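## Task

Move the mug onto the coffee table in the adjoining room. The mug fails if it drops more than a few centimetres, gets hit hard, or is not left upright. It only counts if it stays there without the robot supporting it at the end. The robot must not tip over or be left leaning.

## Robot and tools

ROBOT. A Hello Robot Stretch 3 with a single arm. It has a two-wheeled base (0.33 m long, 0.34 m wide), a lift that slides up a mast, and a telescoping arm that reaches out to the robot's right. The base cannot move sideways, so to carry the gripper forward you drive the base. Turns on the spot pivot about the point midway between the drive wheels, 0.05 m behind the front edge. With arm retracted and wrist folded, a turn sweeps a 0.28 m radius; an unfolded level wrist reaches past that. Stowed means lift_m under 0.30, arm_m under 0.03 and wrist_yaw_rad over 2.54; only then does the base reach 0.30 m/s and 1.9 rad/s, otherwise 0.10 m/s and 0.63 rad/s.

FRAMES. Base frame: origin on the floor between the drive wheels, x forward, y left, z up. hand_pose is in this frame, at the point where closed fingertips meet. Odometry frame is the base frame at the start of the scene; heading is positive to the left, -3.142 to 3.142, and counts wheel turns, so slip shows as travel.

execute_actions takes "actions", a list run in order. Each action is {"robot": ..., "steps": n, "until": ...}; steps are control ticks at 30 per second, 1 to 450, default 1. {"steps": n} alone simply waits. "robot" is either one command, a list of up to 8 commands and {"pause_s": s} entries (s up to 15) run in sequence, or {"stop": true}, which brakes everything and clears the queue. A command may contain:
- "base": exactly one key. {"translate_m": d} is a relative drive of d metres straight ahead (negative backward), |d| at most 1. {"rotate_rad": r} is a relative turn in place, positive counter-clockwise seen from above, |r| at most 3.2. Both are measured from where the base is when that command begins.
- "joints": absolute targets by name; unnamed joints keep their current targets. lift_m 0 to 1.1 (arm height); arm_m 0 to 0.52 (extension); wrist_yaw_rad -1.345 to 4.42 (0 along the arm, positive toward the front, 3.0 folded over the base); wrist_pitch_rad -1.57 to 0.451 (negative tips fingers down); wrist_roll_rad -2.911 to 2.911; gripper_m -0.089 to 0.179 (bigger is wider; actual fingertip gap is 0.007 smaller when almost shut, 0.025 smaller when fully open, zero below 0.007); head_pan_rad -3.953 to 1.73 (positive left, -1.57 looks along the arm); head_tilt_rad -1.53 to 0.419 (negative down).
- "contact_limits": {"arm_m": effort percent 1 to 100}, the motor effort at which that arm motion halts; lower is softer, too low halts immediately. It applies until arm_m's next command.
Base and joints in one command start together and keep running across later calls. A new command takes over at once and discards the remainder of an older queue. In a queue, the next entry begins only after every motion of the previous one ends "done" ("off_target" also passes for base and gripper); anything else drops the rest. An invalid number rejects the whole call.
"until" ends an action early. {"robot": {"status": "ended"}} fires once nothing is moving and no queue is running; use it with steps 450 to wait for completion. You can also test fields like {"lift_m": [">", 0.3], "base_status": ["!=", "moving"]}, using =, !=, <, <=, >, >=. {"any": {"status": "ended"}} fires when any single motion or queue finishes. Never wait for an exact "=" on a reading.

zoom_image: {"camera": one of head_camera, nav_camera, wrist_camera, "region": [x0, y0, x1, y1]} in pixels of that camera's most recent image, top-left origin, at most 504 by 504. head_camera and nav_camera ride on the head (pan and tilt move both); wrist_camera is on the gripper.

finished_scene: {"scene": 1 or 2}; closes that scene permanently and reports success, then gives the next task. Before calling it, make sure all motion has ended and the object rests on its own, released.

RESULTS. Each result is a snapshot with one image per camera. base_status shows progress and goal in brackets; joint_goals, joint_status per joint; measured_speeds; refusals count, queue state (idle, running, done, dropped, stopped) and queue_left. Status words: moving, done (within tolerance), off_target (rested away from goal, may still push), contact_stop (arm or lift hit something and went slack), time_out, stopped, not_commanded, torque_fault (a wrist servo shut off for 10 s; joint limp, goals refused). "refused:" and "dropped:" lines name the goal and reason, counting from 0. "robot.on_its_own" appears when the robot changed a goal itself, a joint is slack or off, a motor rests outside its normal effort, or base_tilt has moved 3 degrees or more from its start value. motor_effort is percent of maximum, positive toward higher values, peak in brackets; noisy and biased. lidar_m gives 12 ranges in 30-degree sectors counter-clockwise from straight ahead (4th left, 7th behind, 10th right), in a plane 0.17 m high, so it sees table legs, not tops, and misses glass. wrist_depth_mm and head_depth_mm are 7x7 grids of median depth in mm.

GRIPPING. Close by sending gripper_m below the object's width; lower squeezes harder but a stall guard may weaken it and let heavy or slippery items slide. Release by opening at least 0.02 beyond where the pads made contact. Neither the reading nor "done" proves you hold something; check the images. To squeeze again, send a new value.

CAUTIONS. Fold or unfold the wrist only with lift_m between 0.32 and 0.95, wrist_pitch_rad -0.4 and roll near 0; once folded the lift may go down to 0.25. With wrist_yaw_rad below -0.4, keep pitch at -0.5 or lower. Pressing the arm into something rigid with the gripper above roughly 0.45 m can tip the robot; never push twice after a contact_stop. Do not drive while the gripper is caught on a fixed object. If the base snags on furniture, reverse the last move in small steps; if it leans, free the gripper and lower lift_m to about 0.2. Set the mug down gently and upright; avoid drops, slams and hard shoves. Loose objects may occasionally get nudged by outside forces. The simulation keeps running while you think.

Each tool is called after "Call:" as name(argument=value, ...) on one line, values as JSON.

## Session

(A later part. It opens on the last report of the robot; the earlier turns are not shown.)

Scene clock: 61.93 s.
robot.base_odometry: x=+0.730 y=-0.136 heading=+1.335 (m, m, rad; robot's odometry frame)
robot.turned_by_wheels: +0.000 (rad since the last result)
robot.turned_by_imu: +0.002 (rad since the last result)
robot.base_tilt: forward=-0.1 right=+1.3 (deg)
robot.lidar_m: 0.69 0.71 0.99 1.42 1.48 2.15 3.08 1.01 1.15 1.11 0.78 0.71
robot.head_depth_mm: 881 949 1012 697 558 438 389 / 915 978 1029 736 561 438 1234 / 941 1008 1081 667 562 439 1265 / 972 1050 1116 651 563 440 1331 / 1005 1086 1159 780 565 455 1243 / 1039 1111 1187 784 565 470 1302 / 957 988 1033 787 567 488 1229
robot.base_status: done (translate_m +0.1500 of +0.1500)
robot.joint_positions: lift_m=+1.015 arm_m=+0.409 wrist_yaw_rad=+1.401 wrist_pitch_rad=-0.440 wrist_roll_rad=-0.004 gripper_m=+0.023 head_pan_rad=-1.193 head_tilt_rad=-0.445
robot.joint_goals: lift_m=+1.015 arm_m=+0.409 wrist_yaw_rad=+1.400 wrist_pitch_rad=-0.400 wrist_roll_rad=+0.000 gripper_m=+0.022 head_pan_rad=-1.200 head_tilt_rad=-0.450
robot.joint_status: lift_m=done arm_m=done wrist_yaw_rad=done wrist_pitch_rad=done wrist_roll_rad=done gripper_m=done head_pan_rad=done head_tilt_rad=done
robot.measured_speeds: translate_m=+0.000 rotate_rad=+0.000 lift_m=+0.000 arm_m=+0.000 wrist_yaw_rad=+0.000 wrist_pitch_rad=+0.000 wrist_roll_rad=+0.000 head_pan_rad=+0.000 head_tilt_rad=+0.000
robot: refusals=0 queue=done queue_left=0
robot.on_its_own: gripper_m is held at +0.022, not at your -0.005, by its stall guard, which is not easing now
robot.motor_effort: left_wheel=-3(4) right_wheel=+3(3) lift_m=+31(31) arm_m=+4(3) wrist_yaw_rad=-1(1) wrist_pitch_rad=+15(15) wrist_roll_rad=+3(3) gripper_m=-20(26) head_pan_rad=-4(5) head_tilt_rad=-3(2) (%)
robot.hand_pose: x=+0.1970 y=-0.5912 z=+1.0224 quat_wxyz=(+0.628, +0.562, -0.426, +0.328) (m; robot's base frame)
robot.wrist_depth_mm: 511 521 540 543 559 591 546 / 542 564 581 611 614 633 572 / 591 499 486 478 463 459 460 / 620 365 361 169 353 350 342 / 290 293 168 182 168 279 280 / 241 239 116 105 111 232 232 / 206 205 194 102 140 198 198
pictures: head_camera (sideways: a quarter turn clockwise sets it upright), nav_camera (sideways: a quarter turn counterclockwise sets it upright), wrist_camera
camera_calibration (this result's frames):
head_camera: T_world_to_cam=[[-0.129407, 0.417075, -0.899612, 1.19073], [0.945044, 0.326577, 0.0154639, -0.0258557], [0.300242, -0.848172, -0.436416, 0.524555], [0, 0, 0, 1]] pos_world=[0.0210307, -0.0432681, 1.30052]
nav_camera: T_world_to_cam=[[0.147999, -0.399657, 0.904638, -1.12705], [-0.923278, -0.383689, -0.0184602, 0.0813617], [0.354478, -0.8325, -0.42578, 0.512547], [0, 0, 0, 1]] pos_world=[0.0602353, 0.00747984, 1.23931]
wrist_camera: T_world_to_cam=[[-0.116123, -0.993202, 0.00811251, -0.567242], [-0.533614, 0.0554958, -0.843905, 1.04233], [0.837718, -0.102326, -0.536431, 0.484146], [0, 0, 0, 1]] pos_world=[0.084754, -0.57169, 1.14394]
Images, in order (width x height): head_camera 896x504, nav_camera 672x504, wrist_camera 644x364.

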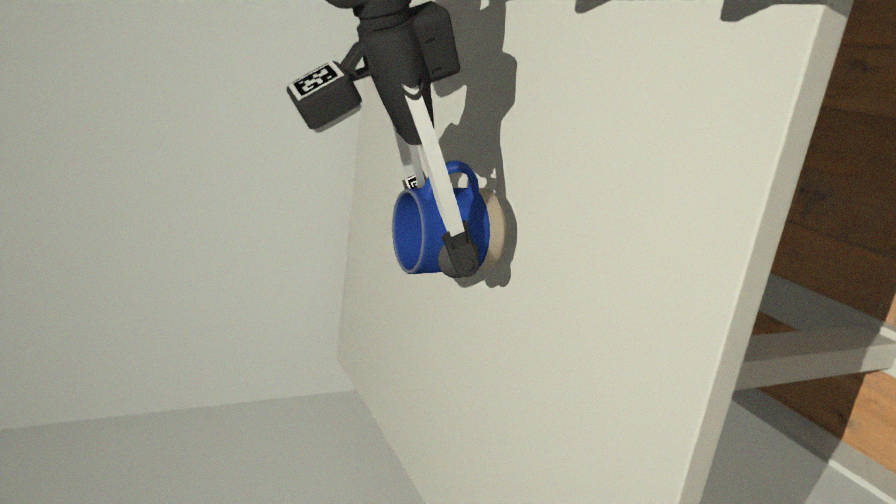

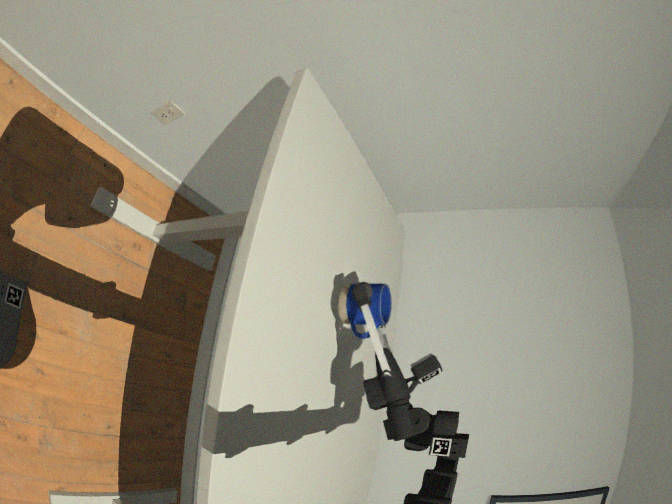

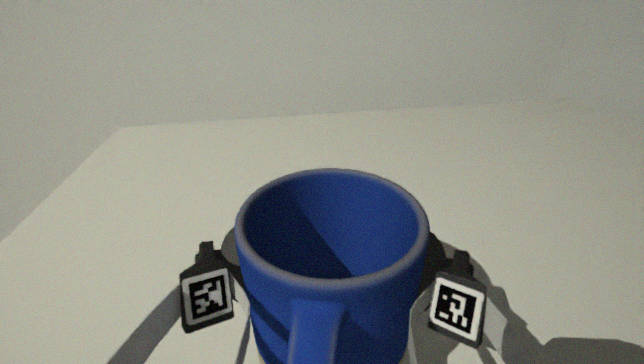

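Call:
execute_actions(actions=[{"robot":{"base":{"rotate_rad":-0.49},"joints":{"arm_m":0.025,"lift_m":1.035,"head_pan_rad":0.2,"head_tilt_rad":-0.9}},"steps":200,"until":{"robot":{"base_status":["!=","moving"]}}},{"robot":{"base":{"translate_m":-1.0}},"steps":200,"until":{"robot":{"arm_m":["<",0.035],"translate_m":["<",-0.2]}}},{"robot":{"joints":{"lift_m":0.285}},"steps":300,"until":{"robot":{"lift_m":["<",0.92]}}},{"robot":{"joints":{"wrist_yaw_rad":3.05}},"steps":300,"until":{"robot":{"translate_m":["<",-0.6]}}},{"robot":{"base":{"translate_m":-1.0}},"steps":300,"until":{"robot":{"translate_m":["<",-0.51]}}},{"robot":[{"base":{"translate_m":-1.0}},{"base":{"rotate_rad":1.76}}],"steps":450,"until":{"robot":{"status":"ended"}}}])

Scene clock: 84.13 s.
robot.base_odometry: x=-0.673 y=-1.717 heading=+2.605 (m, m, rad; robot's odometry frame)
robot.turned_by_wheels: +1.270 (rad since the last result)
robot.turned_by_imu: +1.264 (rad since the last result)
robot.base_tilt: forward=-0.2 right=+1.3 (deg)
robot.lidar_m: 0.52 0.52 0.58 0.83 1.21 1.37 2.10 2.09 1.94 2.57 0.97 0.62
robot.head_depth_mm: 470 553 670 851 1157 1237 1108 / 462 540 653 825 1120 1236 1107 / 453 530 638 798 1072 1233 1107 / 446 519 623 777 1029 1235 1111 / 439 510 608 754 994 1211 1107 / 431 500 595 732 953 1210 1101 / 424 490 582 712 924 1188 1105
robot.base_status: done (rotate_rad +1.7599 of +1.7600)
robot.joint_positions: lift_m=+0.285 arm_m=+0.025 wrist_yaw_rad=+3.048 wrist_pitch_rad=-0.442 wrist_roll_rad=-0.003 gripper_m=+0.023 head_pan_rad=+0.193 head_tilt_rad=-0.890
robot.joint_goals: lift_m=+0.285 arm_m=+0.025 wrist_yaw_rad=+3.050 wrist_pitch_rad=-0.400 wrist_roll_rad=+0.000 gripper_m=+0.022 head_pan_rad=+0.200 head_tilt_rad=-0.900
robot.joint_status: lift_m=done arm_m=done wrist_yaw_rad=done wrist_pitch_rad=done wrist_roll_rad=done gripper_m=done head_pan_rad=done head_tilt_rad=done
robot.measured_speeds: translate_m=+0.000 rotate_rad=+0.000 lift_m=+0.000 arm_m=+0.000 wrist_yaw_rad=+0.000 wrist_pitch_rad=+0.000 wrist_roll_rad=+0.000 head_pan_rad=+0.000 head_tilt_rad=+0.000
robot: refusals=0 queue=done queue_left=0
robot.on_its_own: gripper_m is held at +0.022, not at your -0.005, by its stall guard, which is not easing now
robot.motor_effort: left_wheel=-3(11) right_wheel=+3(12) lift_m=+22(32) arm_m=-2(3) wrist_yaw_rad=+0(3) wrist_pitch_rad=+15(15) wrist_roll_rad=+2(2) gripper_m=-20(20) head_pan_rad=+5(54) head_tilt_rad=-5(34) (%)
robot.hand_pose: x=-0.0007 y=+0.0500 z=+0.2925 quat_wxyz=(+0.187, +0.695, +0.123, +0.683) (m; robot's base frame)
robot.wrist_depth_mm: 968 - - - 721 537 455 / - - - - 744 572 484 / - - - - 781 642 495 / 809 793 751 170 727 661 506 / 626 634 160 183 167 613 515 / 527 544 116 105 111 508 496 / 463 - - 103 140 425 432
pictures: head_camera (sideways: a quarter turn clockwise sets it upright), nav_camera (sideways: a quarter turn counterclockwise sets it upright), wrist_camera
camera_calibration (this result's frames):
head_camera: T_world_to_cam=[[-0.772279, -0.116788, -0.624457, 0.835982], [-0.145156, 0.989393, -0.00552159, 0.00811823], [0.618478, 0.0863796, -0.78104, 0.970918], [0, 0, 0, 1]] pos_world=[0.0462986, 0.00573299, 1.2804]
nav_camera: T_world_to_cam=[[0.761589, 0.138854, 0.63301, -0.77671], [0.198184, -0.979883, -0.0234985, 0.0810677], [0.617013, 0.143349, -0.773787, 0.96366], [0, 0, 0, 1]] pos_world=[-0.019122, 0.0491465, 1.23924]
wrist_camera: T_world_to_cam=[[0.999183, -0.0398105, 0.00693333, 0.00601742], [-0.0155741, -0.537699, -0.842993, 0.315019], [0.037288, 0.842196, -0.53788, 0.276378], [0, 0, 0, 1]] pos_world=[-0.011412, -0.0631395, 0.414175]
Images, in order (width x height): head_camera 896x504, nav_camera 672x504, wrist_camera 644x364.

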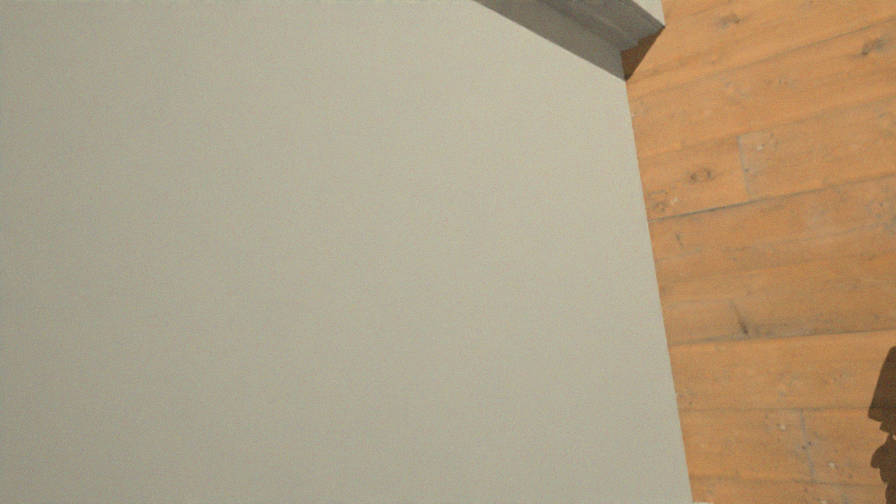

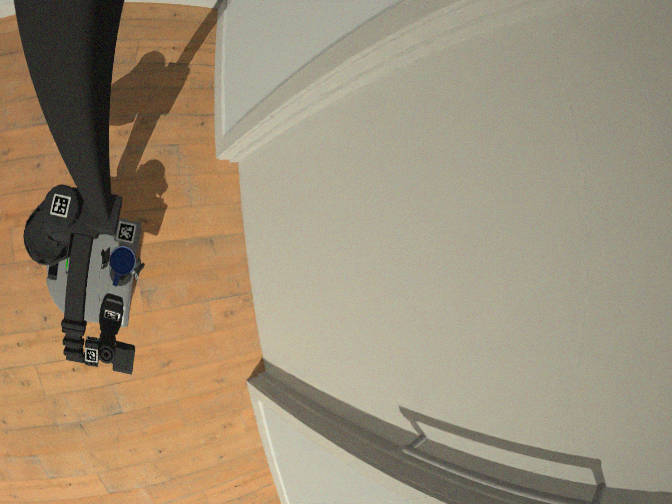

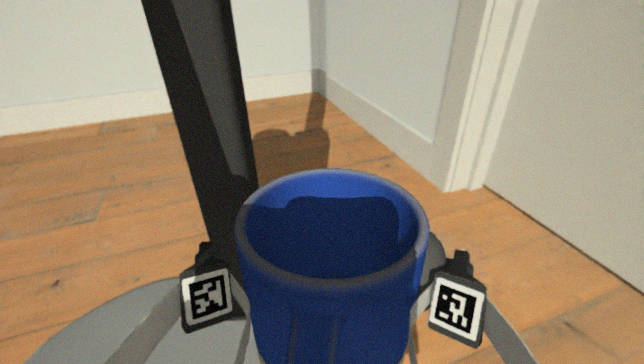

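Call:
zoom_image(camera="nav_camera", region=[10, 180, 210, 390])

Region (10, 180, 210, 390) of nav_camera's 672x504 image, scaled by 2.400, with more detail than that image has; it fills the left 480 columns of this view, and the rest is white.

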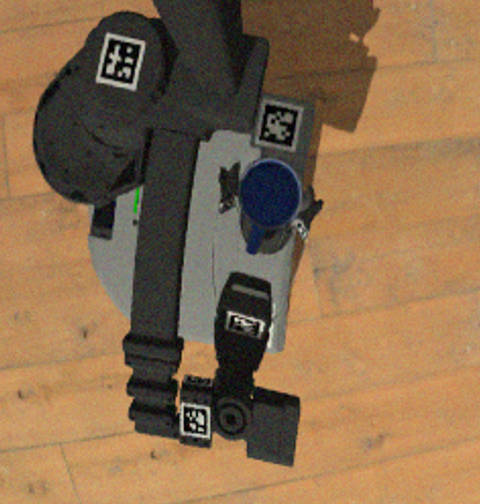

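Call:
execute_actions(actions=[{"robot":[{"base":{"translate_m":0.432},"joints":{"wrist_yaw_rad":3.11,"head_pan_rad":-0.2,"head_tilt_rad":-0.7}},{"base":{"translate_m":0.18}}],"steps":400,"until":{"robot":{"status":"ended"}}}])

Scene clock: 97.70 s.
robot.base_odometry: x=-1.199 y=-1.405 heading=+2.606 (m, m, rad; robot's odometry frame)
robot.turned_by_wheels: +0.001 (rad since the last result)
robot.turned_by_imu: +0.274 (rad since the last result)
robot.base_tilt: forward=-0.2 right=+1.4 (deg)
robot.lidar_m: - - 0.15 0.19 1.40 1.86 2.55 2.29 2.54 0.26 0.15 -
robot.head_depth_mm: - - - - - - - / - - - - - - - / - - - - - - - / - - - - - - - / - - - - - - - / - - - - - - - / - - - - - - -
robot.base_status: off_target (translate_m +0.1798 of +0.1800)
robot.joint_positions: lift_m=+0.285 arm_m=+0.025 wrist_yaw_rad=+3.113 wrist_pitch_rad=-0.443 wrist_roll_rad=-0.002 gripper_m=+0.023 head_pan_rad=-0.213 head_tilt_rad=-0.699
robot.joint_goals: lift_m=+0.285 arm_m=+0.025 wrist_yaw_rad=+3.110 wrist_pitch_rad=-0.400 wrist_roll_rad=+0.000 gripper_m=+0.022 head_pan_rad=-0.200 head_tilt_rad=-0.700
robot.joint_status: lift_m=done arm_m=done wrist_yaw_rad=done wrist_pitch_rad=done wrist_roll_rad=done gripper_m=done head_pan_rad=done head_tilt_rad=done
robot.measured_speeds: translate_m=+0.000 rotate_rad=+0.000 lift_m=+0.000 arm_m=+0.000 wrist_yaw_rad=+0.000 wrist_pitch_rad=+0.000 wrist_roll_rad=+0.000 head_pan_rad=+0.000 head_tilt_rad=+0.000
robot: refusals=0 queue=done queue_left=0
robot.on_its_own: gripper_m is held at +0.022, not at your -0.005, by its stall guard, which is not easing now; left_wheel is at rest, and its effort (+35) is outside its rest range (-18 to +18)
robot.motor_effort: left_wheel=+35(100) right_wheel=+13(68) lift_m=+26(27) arm_m=-1(3) wrist_yaw_rad=-2(7) wrist_pitch_rad=+16(16) wrist_roll_rad=+1(2) gripper_m=-20(21) head_pan_rad=+8(37) head_tilt_rad=+0(20) (%)
robot.hand_pose: x=-0.0150 y=+0.0509 z=+0.2919 quat_wxyz=(+0.165, +0.691, +0.146, +0.688) (m; robot's base frame)
robot.wrist_depth_mm: - - - 553 232 122 82 / - - - 604 235 123 82 / - - - 676 240 123 83 / 786 798 746 171 193 125 83 / 639 622 169 183 167 126 84 / 528 535 115 105 111 118 84 / 466 - 133 103 145 115 85
pictures: head_camera (sideways: a quarter turn clockwise sets it upright), nav_camera (sideways: a quarter turn counterclockwise sets it upright), wrist_camera
camera_calibration (this result's frames):
head_camera: T_world_to_cam=[[-0.625836, 0.169452, -0.761325, 1.01345], [0.257266, 0.966334, 0.00359972, -0.00621125], [0.736304, -0.19361, -0.648361, 0.797643], [0, 0, 0, 1]] pos_world=[0.0485429, -0.0112966, 1.28875]
nav_camera: T_world_to_cam=[[0.623246, -0.14464, 0.768534, -0.952479], [-0.200359, -0.979479, -0.0218582, 0.081369], [0.755924, -0.140359, -0.639436, 0.788078], [0, 0, 0, 1]] pos_world=[0.0142043, 0.0525471, 1.23772]
wrist_camera: T_world_to_cam=[[0.99968, 0.024597, 0.00582613, 0.0174369], [0.018166, -0.538817, -0.842227, 0.315159], [-0.017577, 0.842064, -0.539091, 0.275401], [0, 0, 0, 1]] pos_world=[-0.0183158, -0.0625216, 0.4138]
Images, in order (width x height): head_camera 896x504, nav_camera 672x504, wrist_camera 644x364.

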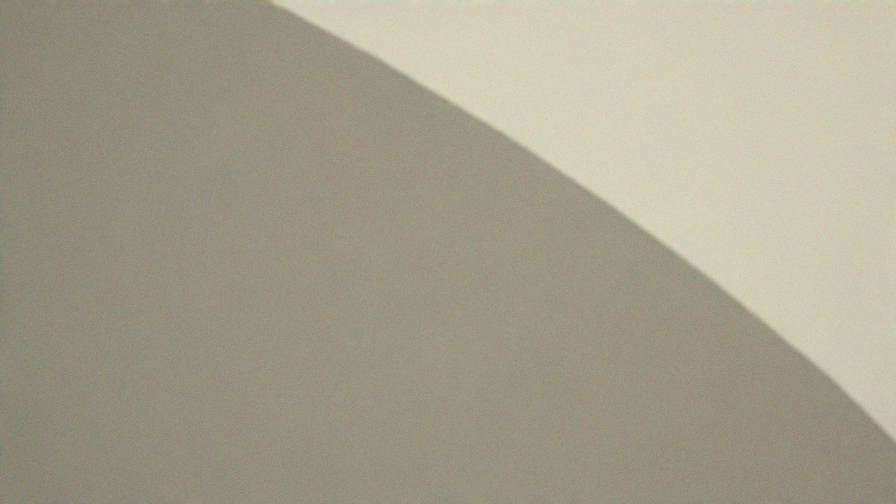

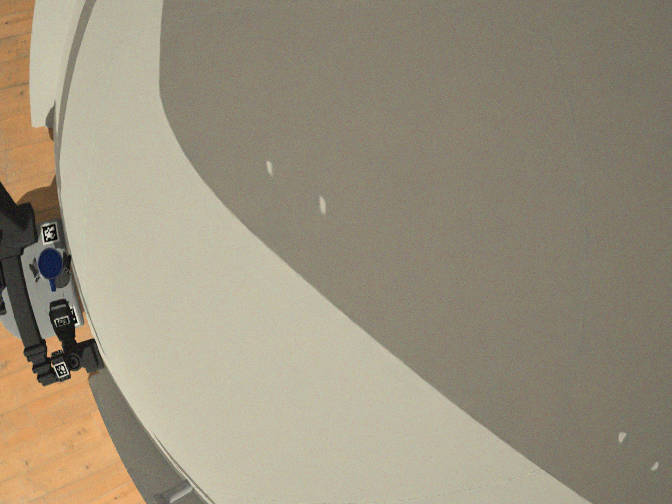

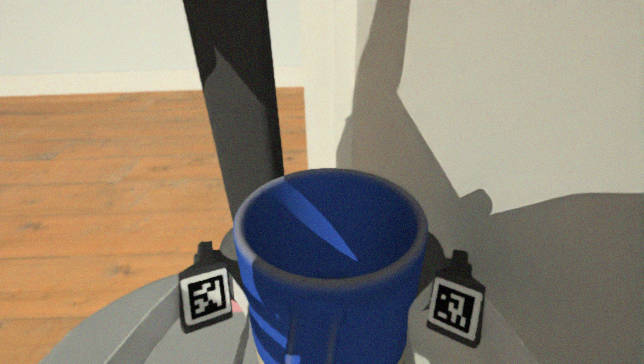

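Call:
execute_actions(actions=[{"robot":{"base":{"translate_m":-0.12},"joints":{"head_pan_rad":-0.5,"head_tilt_rad":-1.1}},"steps":100,"until":{"robot":{"status":"ended"}}}])

Scene clock: 100.50 s.
robot.base_odometry: x=-1.096 y=-1.466 heading=+2.605 (m, m, rad; robot's odometry frame)
robot.turned_by_wheels: -0.001 (rad since the last result)
robot.turned_by_imu: -0.001 (rad since the last result)
robot.base_tilt: forward=-0.2 right=+1.3 (deg)
robot.lidar_m: 0.18 0.18 0.24 0.54 1.40 1.85 2.44 2.18 2.54 0.40 0.26 0.18
robot.head_depth_mm: - 307 417 657 1208 1190 1102 / - - 353 565 1019 1202 - / - - 317 453 865 1197 - / - - 295 378 630 1166 848 / - - - 328 494 1031 1103 / - - - 305 407 713 1093 / - - - - 346 545 1063
robot.base_status: done (translate_m -0.1200 of -0.1200)
robot.joint_positions: lift_m=+0.285 arm_m=+0.025 wrist_yaw_rad=+3.111 wrist_pitch_rad=-0.443 wrist_roll_rad=-0.002 gripper_m=+0.023 head_pan_rad=-0.493 head_tilt_rad=-1.087
robot.joint_goals: lift_m=+0.285 arm_m=+0.025 wrist_yaw_rad=+3.110 wrist_pitch_rad=-0.400 wrist_roll_rad=+0.000 gripper_m=+0.022 head_pan_rad=-0.500 head_tilt_rad=-1.100
robot.joint_status: lift_m=done arm_m=done wrist_yaw_rad=done wrist_pitch_rad=done wrist_roll_rad=done gripper_m=done head_pan_rad=done head_tilt_rad=done
robot.measured_speeds: translate_m=+0.000 rotate_rad=+0.000 lift_m=+0.000 arm_m=+0.000 wrist_yaw_rad=+0.000 wrist_pitch_rad=+0.000 wrist_roll_rad=+0.000 head_pan_rad=+0.000 head_tilt_rad=+0.000
robot: refusals=0 queue=done queue_left=0
robot.on_its_own: gripper_m is held at +0.022, not at your -0.005, by its stall guard, which is not easing now
robot.motor_effort: left_wheel=+0(35) right_wheel=-1(14) lift_m=+26(26) arm_m=-1(1) wrist_yaw_rad=-1(3) wrist_pitch_rad=+16(16) wrist_roll_rad=+1(1) gripper_m=-19(21) head_pan_rad=-4(35) head_tilt_rad=-6(32) (%)
robot.hand_pose: x=-0.0144 y=+0.0509 z=+0.2919 quat_wxyz=(+0.166, +0.691, +0.145, +0.688) (m; robot's base frame)
robot.wrist_depth_mm: - - - - 528 315 213 / - - - - 572 317 214 / - - - 993 630 325 218 / 832 803 751 170 512 323 220 / 641 624 167 182 167 328 220 / 523 537 116 105 110 310 219 / 460 - - 102 139 300 222
pictures: head_camera (sideways: a quarter turn clockwise sets it upright), nav_camera (sideways: a quarter turn counterclockwise sets it upright), wrist_camera
camera_calibration (this result's frames):
head_camera: T_world_to_cam=[[-0.766025, 0.450035, -0.458992, 0.620388], [0.513043, 0.858237, -0.0147425, 0.0161052], [0.387289, -0.246776, -0.888318, 1.11178], [0, 0, 0, 1]] pos_world=[0.0363911, -0.0186592, 1.2726]
nav_camera: T_world_to_cam=[[0.77333, -0.427046, 0.468607, -0.562606], [-0.471944, -0.881294, -0.0242944, 0.0861855], [0.423355, -0.202369, -0.883073, 1.1069], [0, 0, 0, 1]] pos_world=[0.00714082, 0.059699, 1.24321]
wrist_camera: T_world_to_cam=[[0.999743, 0.0218863, 0.00582678, 0.0169768], [0.0167055, -0.538864, -0.842227, 0.315119], [-0.0152934, 0.842109, -0.539091, 0.275458], [0, 0, 0, 1]] pos_world=[-0.018024, -0.0625304, 0.4138]
Images, in order (width x height): head_camera 896x504, nav_camera 672x504, wrist_camera 644x364.

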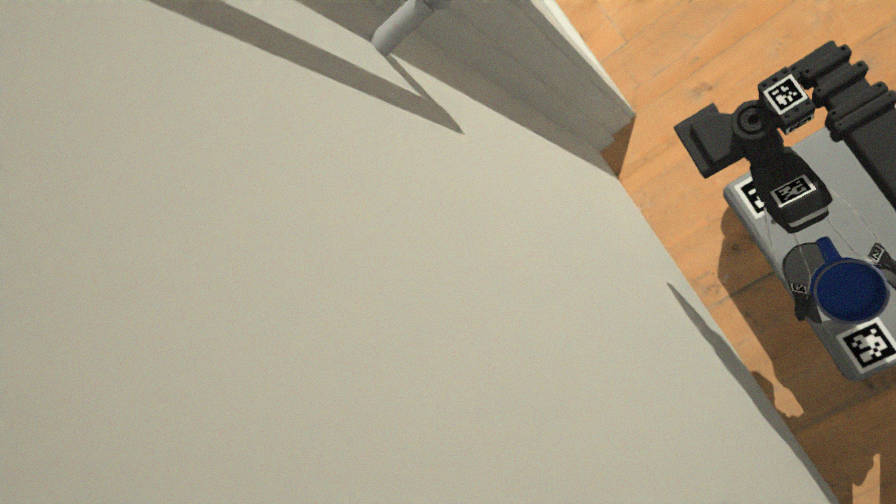

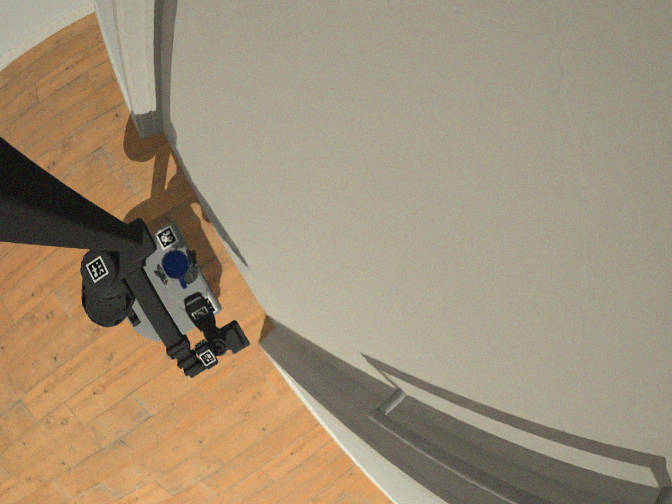

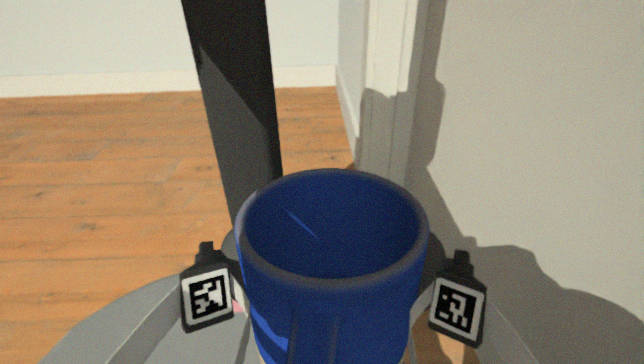

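Call:
execute_actions(actions=[{"robot":{"joints":{"head_pan_rad":1.4,"head_tilt_rad":-1.1,"arm_m":0.05,"wrist_yaw_rad":3.2}},"steps":20},{"robot":{"base":{"translate_m":0.19}},"steps":200,"until":{"robot":{"status":"ended"}}}])

Scene clock: 114.00 s.
robot.base_odometry: x=-1.259 y=-1.369 heading=+2.605 (m, m, rad; robot's odometry frame)
robot.turned_by_wheels: +0.000 (rad since the last result)
robot.turned_by_imu: +0.045 (rad since the last result)
robot.base_tilt: forward=-0.2 right=+1.3 (deg)
robot.lidar_m: - - 0.15 0.27 1.42 1.94 2.59 2.32 2.50 0.37 0.19 0.15
robot.head_depth_mm: - - - - - - 313 / - - - - 300 342 447 / - - - 321 397 553 907 / - 308 357 479 723 1141 1088 / 333 422 601 942 1261 1202 877 / 477 595 761 1371 1292 - - / 490 632 1548 1393 - - -
robot.base_status: done (translate_m +0.1900 of +0.1900)
robot.joint_positions: lift_m=+0.285 arm_m=+0.050 wrist_yaw_rad=+3.198 wrist_pitch_rad=-0.443 wrist_roll_rad=-0.002 gripper_m=+0.023 head_pan_rad=+1.397 head_tilt_rad=-1.088
robot.joint_goals: lift_m=+0.285 arm_m=+0.050 wrist_yaw_rad=+3.200 wrist_pitch_rad=-0.400 wrist_roll_rad=+0.000 gripper_m=+0.022 head_pan_rad=+1.400 head_tilt_rad=-1.100
robot.joint_status: lift_m=done arm_m=done wrist_yaw_rad=done wrist_pitch_rad=done wrist_roll_rad=done gripper_m=done head_pan_rad=done head_tilt_rad=done
robot.measured_speeds: translate_m=+0.000 rotate_rad=+0.000 lift_m=+0.000 arm_m=+0.000 wrist_yaw_rad=+0.000 wrist_pitch_rad=+0.000 wrist_roll_rad=+0.000 head_pan_rad=+0.000 head_tilt_rad=+0.000
robot: refusals=0 queue=done queue_left=0
robot.on_its_own: gripper_m is held at +0.022, not at your -0.005, by its stall guard, which is not easing now
robot.motor_effort: left_wheel=-1(100) right_wheel=+0(54) lift_m=+27(28) arm_m=+2(4) wrist_yaw_rad=+1(19) wrist_pitch_rad=+16(16) wrist_roll_rad=+1(1) gripper_m=-19(20) head_pan_rad=+3(51) head_tilt_rad=-6(3) (%)
robot.hand_pose: x=-0.0337 y=+0.0261 z=+0.2919 quat_wxyz=(+0.136, +0.684, +0.175, +0.695) (m; robot's base frame)
robot.wrist_depth_mm: - - - 588 417 227 156 / - - - 630 425 231 158 / - - - 705 436 236 160 / 826 789 782 169 361 238 161 / 647 649 169 182 167 243 164 / 523 535 114 105 110 228 164 / 451 - - 102 133 224 166
pictures: head_camera (sideways: a quarter turn clockwise sets it upright), nav_camera (sideways: a quarter turn counterclockwise sets it upright), wrist_camera
camera_calibration (this result's frames):
head_camera: T_world_to_cam=[[-0.186939, -0.868996, -0.458148, 0.615756], [-0.975897, 0.217731, -0.0147857, 0.025244], [0.112602, 0.444341, -0.888753, 1.11402], [0, 0, 0, 1]] pos_world=[0.0143042, 0.0345894, 1.27257]
nav_camera: T_world_to_cam=[[0.162821, 0.868725, 0.467768, -0.557789], [0.984883, -0.171509, -0.0242959, 0.0773008], [0.05912, 0.464652, -0.883517, 1.1097], [0, 0, 0, 1]] pos_world=[-0.0509185, -0.0178042, 1.24324]
wrist_camera: T_world_to_cam=[[0.994052, 0.108768, 0.00556102, 0.0344144], [0.0632865, -0.535324, -0.842273, 0.303567], [-0.0886354, 0.837614, -0.539023, 0.293675], [0, 0, 0, 1]] pos_world=[-0.0273914, -0.0872228, 0.413792]
Images, in order (width x height): head_camera 896x504, nav_camera 672x504, wrist_camera 644x364.

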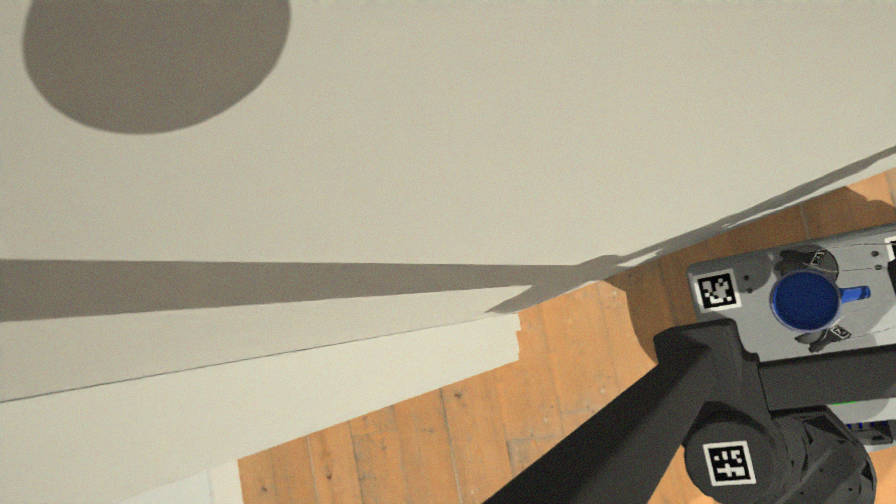

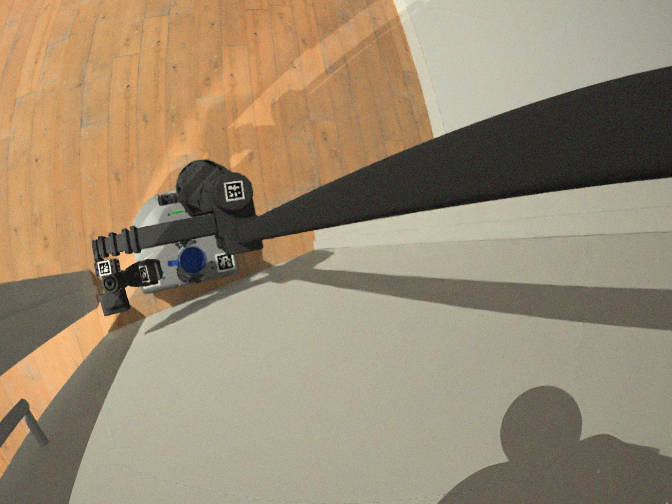

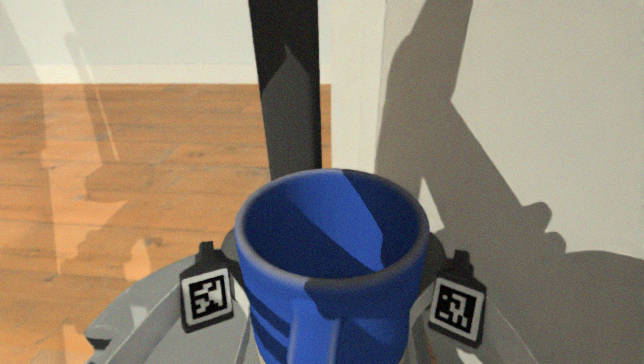

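Call:
execute_actions(actions=[{"robot":{"base":{"translate_m":0.24},"joints":{"head_pan_rad":-0.5,"head_tilt_rad":-0.65,"arm_m":0.025,"wrist_yaw_rad":3.1}},"steps":200,"until":{"robot":{"status":"ended"}}}])

Scene clock: 118.73 s.
robot.base_odometry: x=-1.465 y=-1.246 heading=+2.605 (m, m, rad; robot's odometry frame)
robot.turned_by_wheels: +0.000 (rad since the last result)
robot.turned_by_imu: +0.041 (rad since the last result)
robot.base_tilt: forward=-0.1 right=+1.3 (deg)
robot.lidar_m: 0.58 0.40 0.38 0.39 0.50 2.01 2.82 2.53 0.43 0.80 2.11 2.01
robot.head_depth_mm: 2215 2537 2704 2054 1646 1377 1186 / 2091 2366 2581 2036 1646 1389 1189 / 1976 2200 2505 2043 1641 1389 1188 / 1882 2093 2391 2046 1651 1384 1186 / 1782 1988 2199 2056 1655 1385 1190 / 1696 1879 2082 2053 1655 1388 1189 / 1622 1776 1969 2053 1655 1384 1185
robot.base_status: done (translate_m +0.2400 of +0.2400)
robot.joint_positions: lift_m=+0.285 arm_m=+0.025 wrist_yaw_rad=+3.101 wrist_pitch_rad=-0.443 wrist_roll_rad=-0.002 gripper_m=+0.023 head_pan_rad=-0.493 head_tilt_rad=-0.650
robot.joint_goals: lift_m=+0.285 arm_m=+0.025 wrist_yaw_rad=+3.100 wrist_pitch_rad=-0.400 wrist_roll_rad=+0.000 gripper_m=+0.022 head_pan_rad=-0.500 head_tilt_rad=-0.650
robot.joint_status: lift_m=done arm_m=done wrist_yaw_rad=done wrist_pitch_rad=done wrist_roll_rad=done gripper_m=done head_pan_rad=done head_tilt_rad=done
robot.measured_speeds: translate_m=+0.000 rotate_rad=+0.000 lift_m=+0.000 arm_m=+0.000 wrist_yaw_rad=+0.000 wrist_pitch_rad=+0.000 wrist_roll_rad=+0.000 head_pan_rad=+0.000 head_tilt_rad=+0.000
robot: refusals=0 queue=done queue_left=0
robot.on_its_own: gripper_m is held at +0.022, not at your -0.005, by its stall guard, which is not easing now
robot.motor_effort: left_wheel=-1(100) right_wheel=+1(22) lift_m=+27(27) arm_m=-2(3) wrist_yaw_rad=-1(4) wrist_pitch_rad=+16(16) wrist_roll_rad=+1(1) gripper_m=-20(20) head_pan_rad=-4(53) head_tilt_rad=+0(33) (%)
robot.hand_pose: x=-0.0123 y=+0.0507 z=+0.2920 quat_wxyz=(+0.170, +0.692, +0.142, +0.687) (m; robot's base frame)
robot.wrist_depth_mm: - - - 451 398 352 325 / - - - 493 426 389 342 / - - - 529 464 407 367 / 795 803 736 172 487 448 398 / 624 631 166 183 167 486 427 / 515 541 116 105 110 499 473 / 454 - - 102 139 423 424
pictures: head_camera (sideways: a quarter turn clockwise sets it upright), nav_camera (sideways: a quarter turn counterclockwise sets it upright), wrist_camera
camera_calibration (this result's frames):
head_camera: T_world_to_cam=[[-0.521242, 0.318351, -0.791807, 1.05254], [0.514671, 0.857368, 0.00590552, -0.0107836], [0.68075, -0.404442, -0.610742, 0.749047], [0, 0, 0, 1]] pos_world=[0.0442672, -0.0228877, 1.29095]
nav_camera: T_world_to_cam=[[0.525326, -0.293632, 0.798632, -0.991115], [-0.462913, -0.886148, -0.0213126, 0.0822615], [0.713964, -0.358501, -0.601442, 0.73891], [0, 0, 0, 1]] pos_world=[0.0311839, 0.0467728, 1.2377]
wrist_camera: T_world_to_cam=[[0.99991, 0.0121928, 0.00557276, 0.0154334], [0.0112643, -0.538748, -0.842392, 0.31501], [-0.0072688, 0.842379, -0.538837, 0.275667], [0, 0, 0, 1]] pos_world=[-0.0169767, -0.0626935, 0.413816]
Images, in order (width x height): head_camera 896x504, nav_camera 672x504, wrist_camera 644x364.

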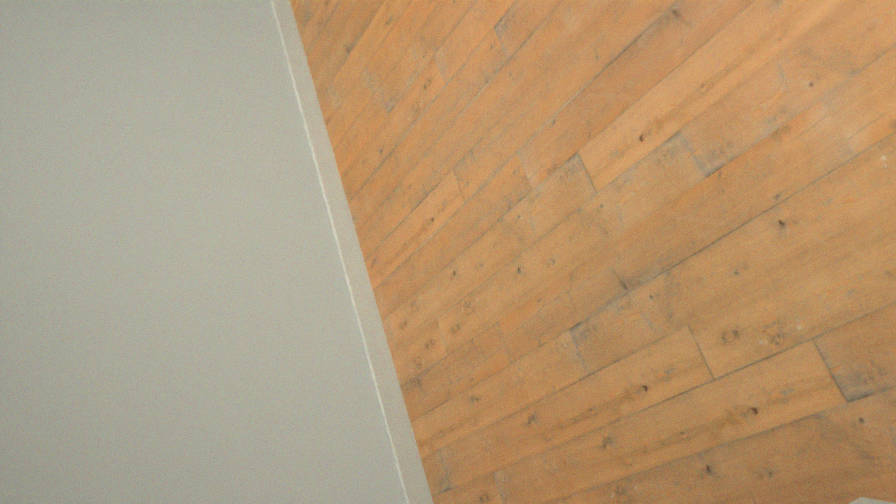

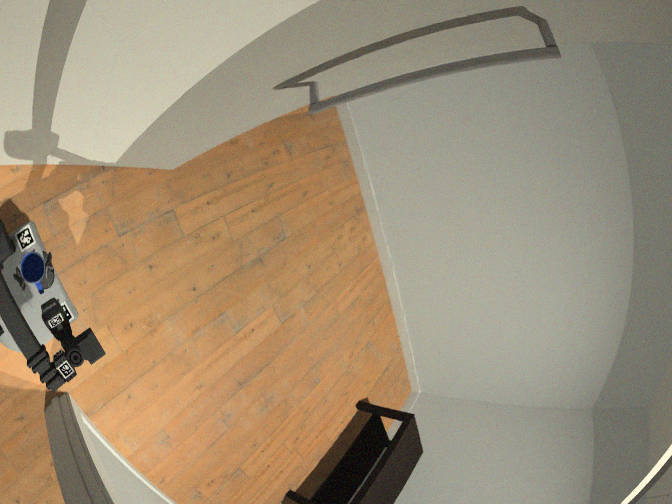

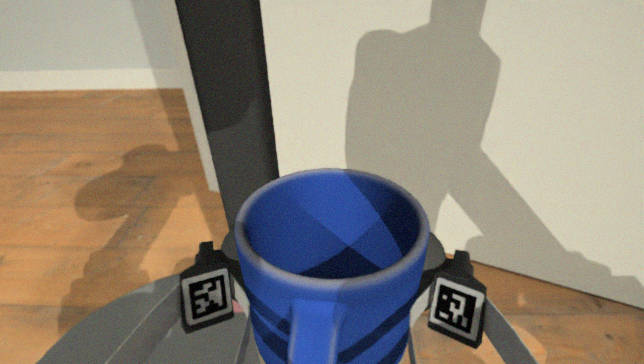

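Call:
execute_actions(actions=[{"robot":{"base":{"rotate_rad":-1.0},"joints":{"head_pan_rad":-0.15,"head_tilt_rad":-0.55}},"steps":200,"until":{"robot":{"status":"ended"}}}])

Scene clock: 127.47 s.
robot.base_odometry: x=-1.465 y=-1.246 heading=+1.605 (m, m, rad; robot's odometry frame)
robot.turned_by_wheels: -1.000 (rad since the last result)
robot.turned_by_imu: -0.999 (rad since the last result)
robot.base_tilt: forward=-0.1 right=+1.3 (deg)
robot.lidar_m: 2.10 1.99 0.61 0.42 0.40 0.40 0.56 2.13 2.82 2.53 0.43 1.07
robot.head_depth_mm: 1957 2138 2339 2331 1811 1472 1249 / 2038 2225 2303 2159 1806 1469 1243 / 2125 2321 2157 2259 1805 1473 1243 / 2183 2422 2318 2275 1798 1476 1243 / 2293 2515 2500 2279 1803 1468 1247 / 2407 2658 2867 2318 1816 1471 1244 / 2444 2650 2814 2349 1823 1478 1247
robot.base_status: done (rotate_rad -0.9999 of -1.0000)
robot.joint_positions: lift_m=+0.285 arm_m=+0.025 wrist_yaw_rad=+3.101 wrist_pitch_rad=-0.443 wrist_roll_rad=-0.002 gripper_m=+0.023 head_pan_rad=-0.157 head_tilt_rad=-0.556
robot.joint_goals: lift_m=+0.285 arm_m=+0.025 wrist_yaw_rad=+3.100 wrist_pitch_rad=-0.400 wrist_roll_rad=+0.000 gripper_m=+0.022 head_pan_rad=-0.150 head_tilt_rad=-0.550
robot.joint_status: lift_m=done arm_m=done wrist_yaw_rad=done wrist_pitch_rad=done wrist_roll_rad=done gripper_m=done head_pan_rad=done head_tilt_rad=done
robot.measured_speeds: translate_m=+0.000 rotate_rad=+0.000 lift_m=+0.000 arm_m=+0.000 wrist_yaw_rad=+0.000 wrist_pitch_rad=+0.000 wrist_roll_rad=+0.000 head_pan_rad=+0.000 head_tilt_rad=+0.000
robot: refusals=0 queue=done queue_left=0
robot.on_its_own: gripper_m is held at +0.022, not at your -0.005, by its stall guard, which is not easing now
robot.motor_effort: left_wheel=+3(12) right_wheel=-3(10) lift_m=+26(27) arm_m=-2(3) wrist_yaw_rad=-1(1) wrist_pitch_rad=+16(16) wrist_roll_rad=+1(1) gripper_m=-21(21) head_pan_rad=+5(36) head_tilt_rad=+3(14) (%)
robot.hand_pose: x=-0.0123 y=+0.0507 z=+0.2920 quat_wxyz=(+0.170, +0.692, +0.142, +0.687) (m; robot's base frame)
robot.wrist_depth_mm: 320 355 - 493 598 - - / 339 377 - 529 666 - - / 355 414 - 581 740 - - / 381 433 485 171 729 761 759 / 401 467 166 182 167 599 584 / 424 491 117 105 111 505 502 / 441 - - 102 139 426 432
pictures: head_camera (sideways: a quarter turn clockwise sets it upright), nav_camera (sideways: a quarter turn counterclockwise sets it upright), wrist_camera
camera_calibration (this result's frames):
head_camera: T_world_to_cam=[[-0.521272, 0.116623, -0.845385, 1.1224], [0.202355, 0.979258, 0.0103174, -0.0146233], [0.829053, -0.165689, -0.534059, 0.648378], [0, 0, 0, 1]] pos_world=[0.0504927, -0.00914784, 1.29528]
nav_camera: T_world_to_cam=[[0.516379, -0.0918451, 0.851421, -1.05989], [-0.142833, -0.989542, -0.0201174, 0.0787557], [0.844365, -0.111223, -0.524097, 0.637488], [0, 0, 0, 1]] pos_world=[0.0202796, 0.0514902, 1.2381]
wrist_camera: T_world_to_cam=[[0.99991, 0.0121918, 0.00557019, 0.0154344], [0.0112616, -0.538748, -0.842392, 0.315005], [-0.00726935, 0.842379, -0.538837, 0.275676], [0, 0, 0, 1]] pos_world=[-0.0169765, -0.0627033, 0.413816]
Images, in order (width x height): head_camera 896x504, nav_camera 672x504, wrist_camera 644x364.

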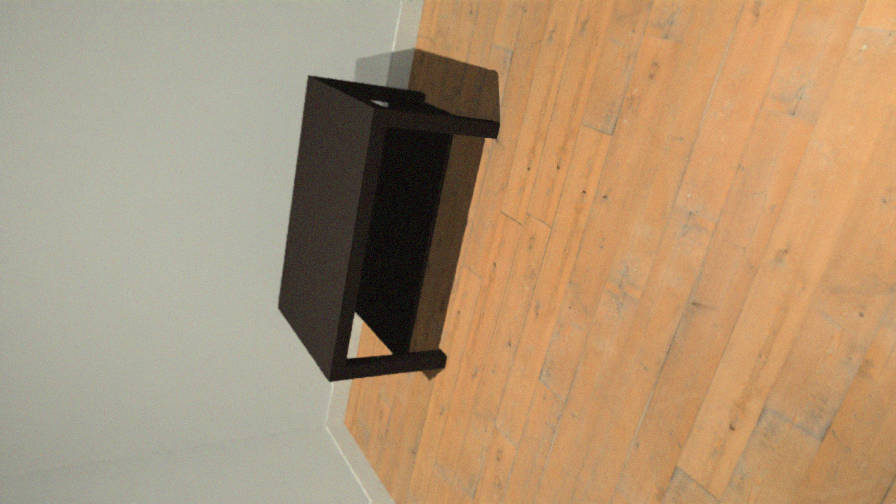

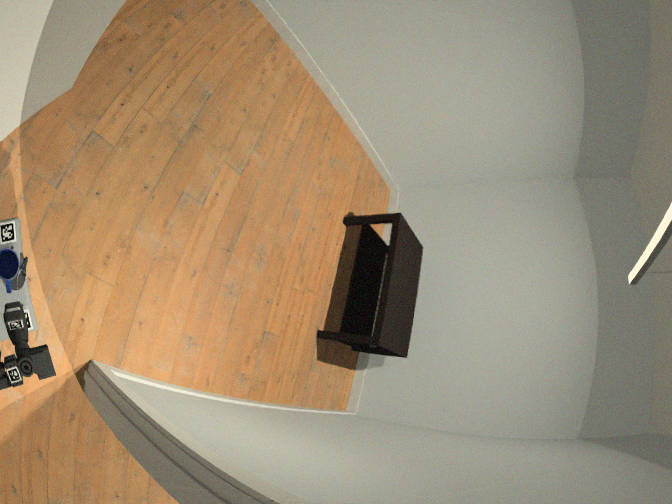

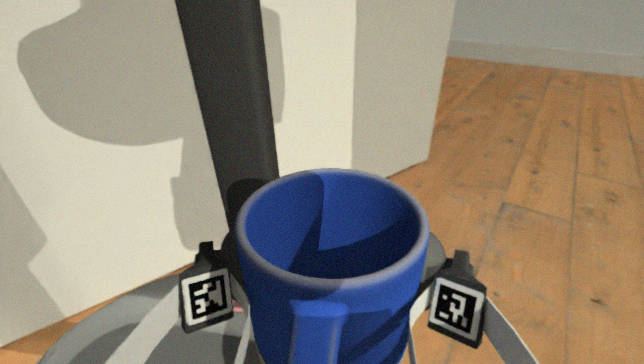

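Call:
execute_actions(actions=[{"robot":{"base":{"translate_m":1.0},"joints":{"head_pan_rad":-1.4,"head_tilt_rad":-0.9}},"steps":200,"until":{"robot":{"translate_m":[">",0.51]}}},{"robot":{"base":{"translate_m":1.0}},"steps":200,"until":{"robot":{"translate_m":[">",0.92]}}},{"robot":{"joints":{"lift_m":0.56}},"steps":200,"until":{"robot":{"base_status":["!=","moving"],"lift_m":[">",0.33]}}},{"robot":{"base":{"rotate_rad":0.97},"joints":{"wrist_yaw_rad":0.0}},"steps":200,"until":{"robot":{"lift_m":[">",0.55],"wrist_yaw_rad":["<",1.0]}}},{"robot":{"joints":{"arm_m":0.3,"wrist_pitch_rad":-0.375}},"steps":200,"until":{"robot":{"status":"ended"}}}])

Scene clock: 142.97 s.
robot.base_odometry: x=-1.517 y=+0.265 heading=+2.575 (m, m, rad; robot's odometry frame)
robot.turned_by_wheels: +0.970 (rad since the last result)
robot.turned_by_imu: +0.986 (rad since the last result)
robot.base_tilt: forward=-0.2 right=+1.4 (deg)
robot.lidar_m: 1.07 1.12 1.57 1.42 1.55 1.09 1.05 0.74 0.74 1.09 0.59 1.10
robot.head_depth_mm: 1028 1190 1244 1048 965 1238 1130 / 1042 1205 1234 1096 1213 1239 1127 / 1056 1230 1233 965 1216 1241 1124 / 1076 1257 1230 1044 1230 1235 1118 / 1088 1267 1231 1045 1231 1233 1109 / 1111 1297 1529 1067 1142 1230 1105 / 1126 1320 1597 1597 1393 1230 1101
robot.base_status: done (rotate_rad +0.9699 of +0.9700)
robot.joint_positions: lift_m=+0.560 arm_m=+0.300 wrist_yaw_rad=+0.001 wrist_pitch_rad=-0.422 wrist_roll_rad=-0.002 gripper_m=+0.023 head_pan_rad=-1.393 head_tilt_rad=-0.889
robot.joint_goals: lift_m=+0.560 arm_m=+0.300 wrist_yaw_rad=+0.000 wrist_pitch_rad=-0.375 wrist_roll_rad=+0.000 gripper_m=+0.022 head_pan_rad=-1.400 head_tilt_rad=-0.900
robot.joint_status: lift_m=done arm_m=done wrist_yaw_rad=done wrist_pitch_rad=done wrist_roll_rad=done gripper_m=done head_pan_rad=done head_tilt_rad=done
robot.measured_speeds: translate_m=+0.000 rotate_rad=+0.000 lift_m=+0.000 arm_m=+0.000 wrist_yaw_rad=+0.000 wrist_pitch_rad=+0.000 wrist_roll_rad=+0.000 head_pan_rad=+0.000 head_tilt_rad=+0.000
robot: refusals=0 queue=done queue_left=0
robot.on_its_own: gripper_m is held at +0.022, not at your -0.005, by its stall guard, which is not easing now
robot.motor_effort: left_wheel=-4(12) right_wheel=+4(10) lift_m=+30(32) arm_m=+3(3) wrist_yaw_rad=-1(4) wrist_pitch_rad=+17(19) wrist_roll_rad=+1(1) gripper_m=-20(21) head_pan_rad=-3(52) head_tilt_rad=-7(29) (%)
robot.hand_pose: x=-0.0212 y=-0.6685 z=+0.5715 quat_wxyz=(+0.692, +0.149, -0.690, -0.148) (m; robot's base frame)
robot.wrist_depth_mm: 620 621 603 588 573 576 564 / 677 672 663 640 625 624 615 / 736 711 707 688 657 668 650 / 841 465 461 171 458 450 448 / 367 366 169 183 167 353 354 / 304 306 116 105 111 296 289 / 260 259 245 102 140 249 249
pictures: head_camera (sideways: a quarter turn clockwise sets it upright), nav_camera (sideways: a quarter turn counterclockwise sets it upright), wrist_camera
camera_calibration (this result's frames):
head_camera: T_world_to_cam=[[-0.104546, 0.773559, -0.625041, 0.832671], [0.991554, 0.129575, -0.00548601, 0.00113796], [0.0767459, -0.620336, -0.780573, 0.973614], [0, 0, 0, 1]] pos_world=[0.011203, -0.0402996, 1.28044]
nav_camera: T_world_to_cam=[[0.126776, -0.763212, 0.633589, -0.773593], [-0.982875, -0.182767, -0.0234937, 0.088266], [0.13373, -0.619761, -0.773313, 0.965991], [0, 0, 0, 1]] pos_world=[0.0556453, 0.0243998, 1.23923]
wrist_camera: T_world_to_cam=[[-0.998521, -0.0539487, 0.00668587, -0.0556714], [-0.0337958, 0.519722, -0.853667, 0.876184], [0.0425794, -0.85263, -0.520777, -0.110267], [0, 0, 0, 1]] pos_world=[-0.0212826, -0.552393, 0.690916]
Images, in order (width x height): head_camera 896x504, nav_camera 672x504, wrist_camera 644x364.

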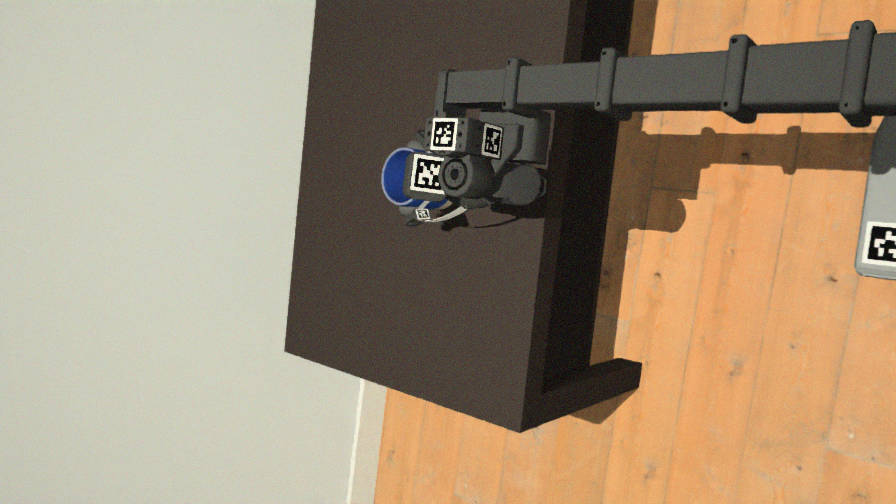

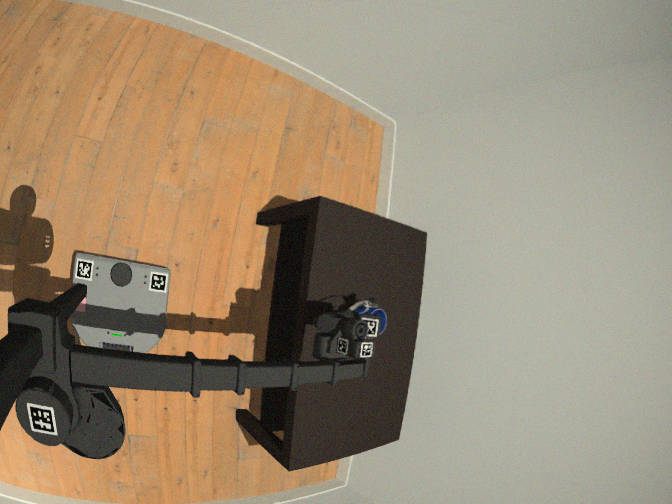

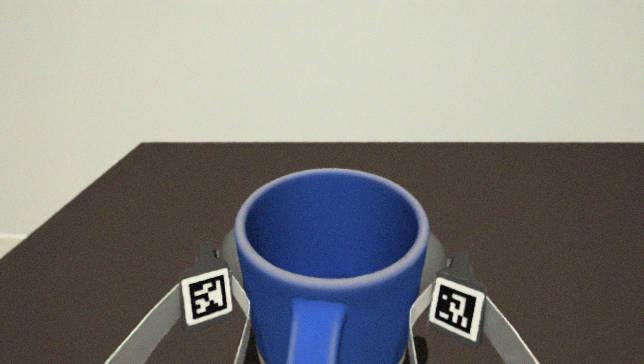

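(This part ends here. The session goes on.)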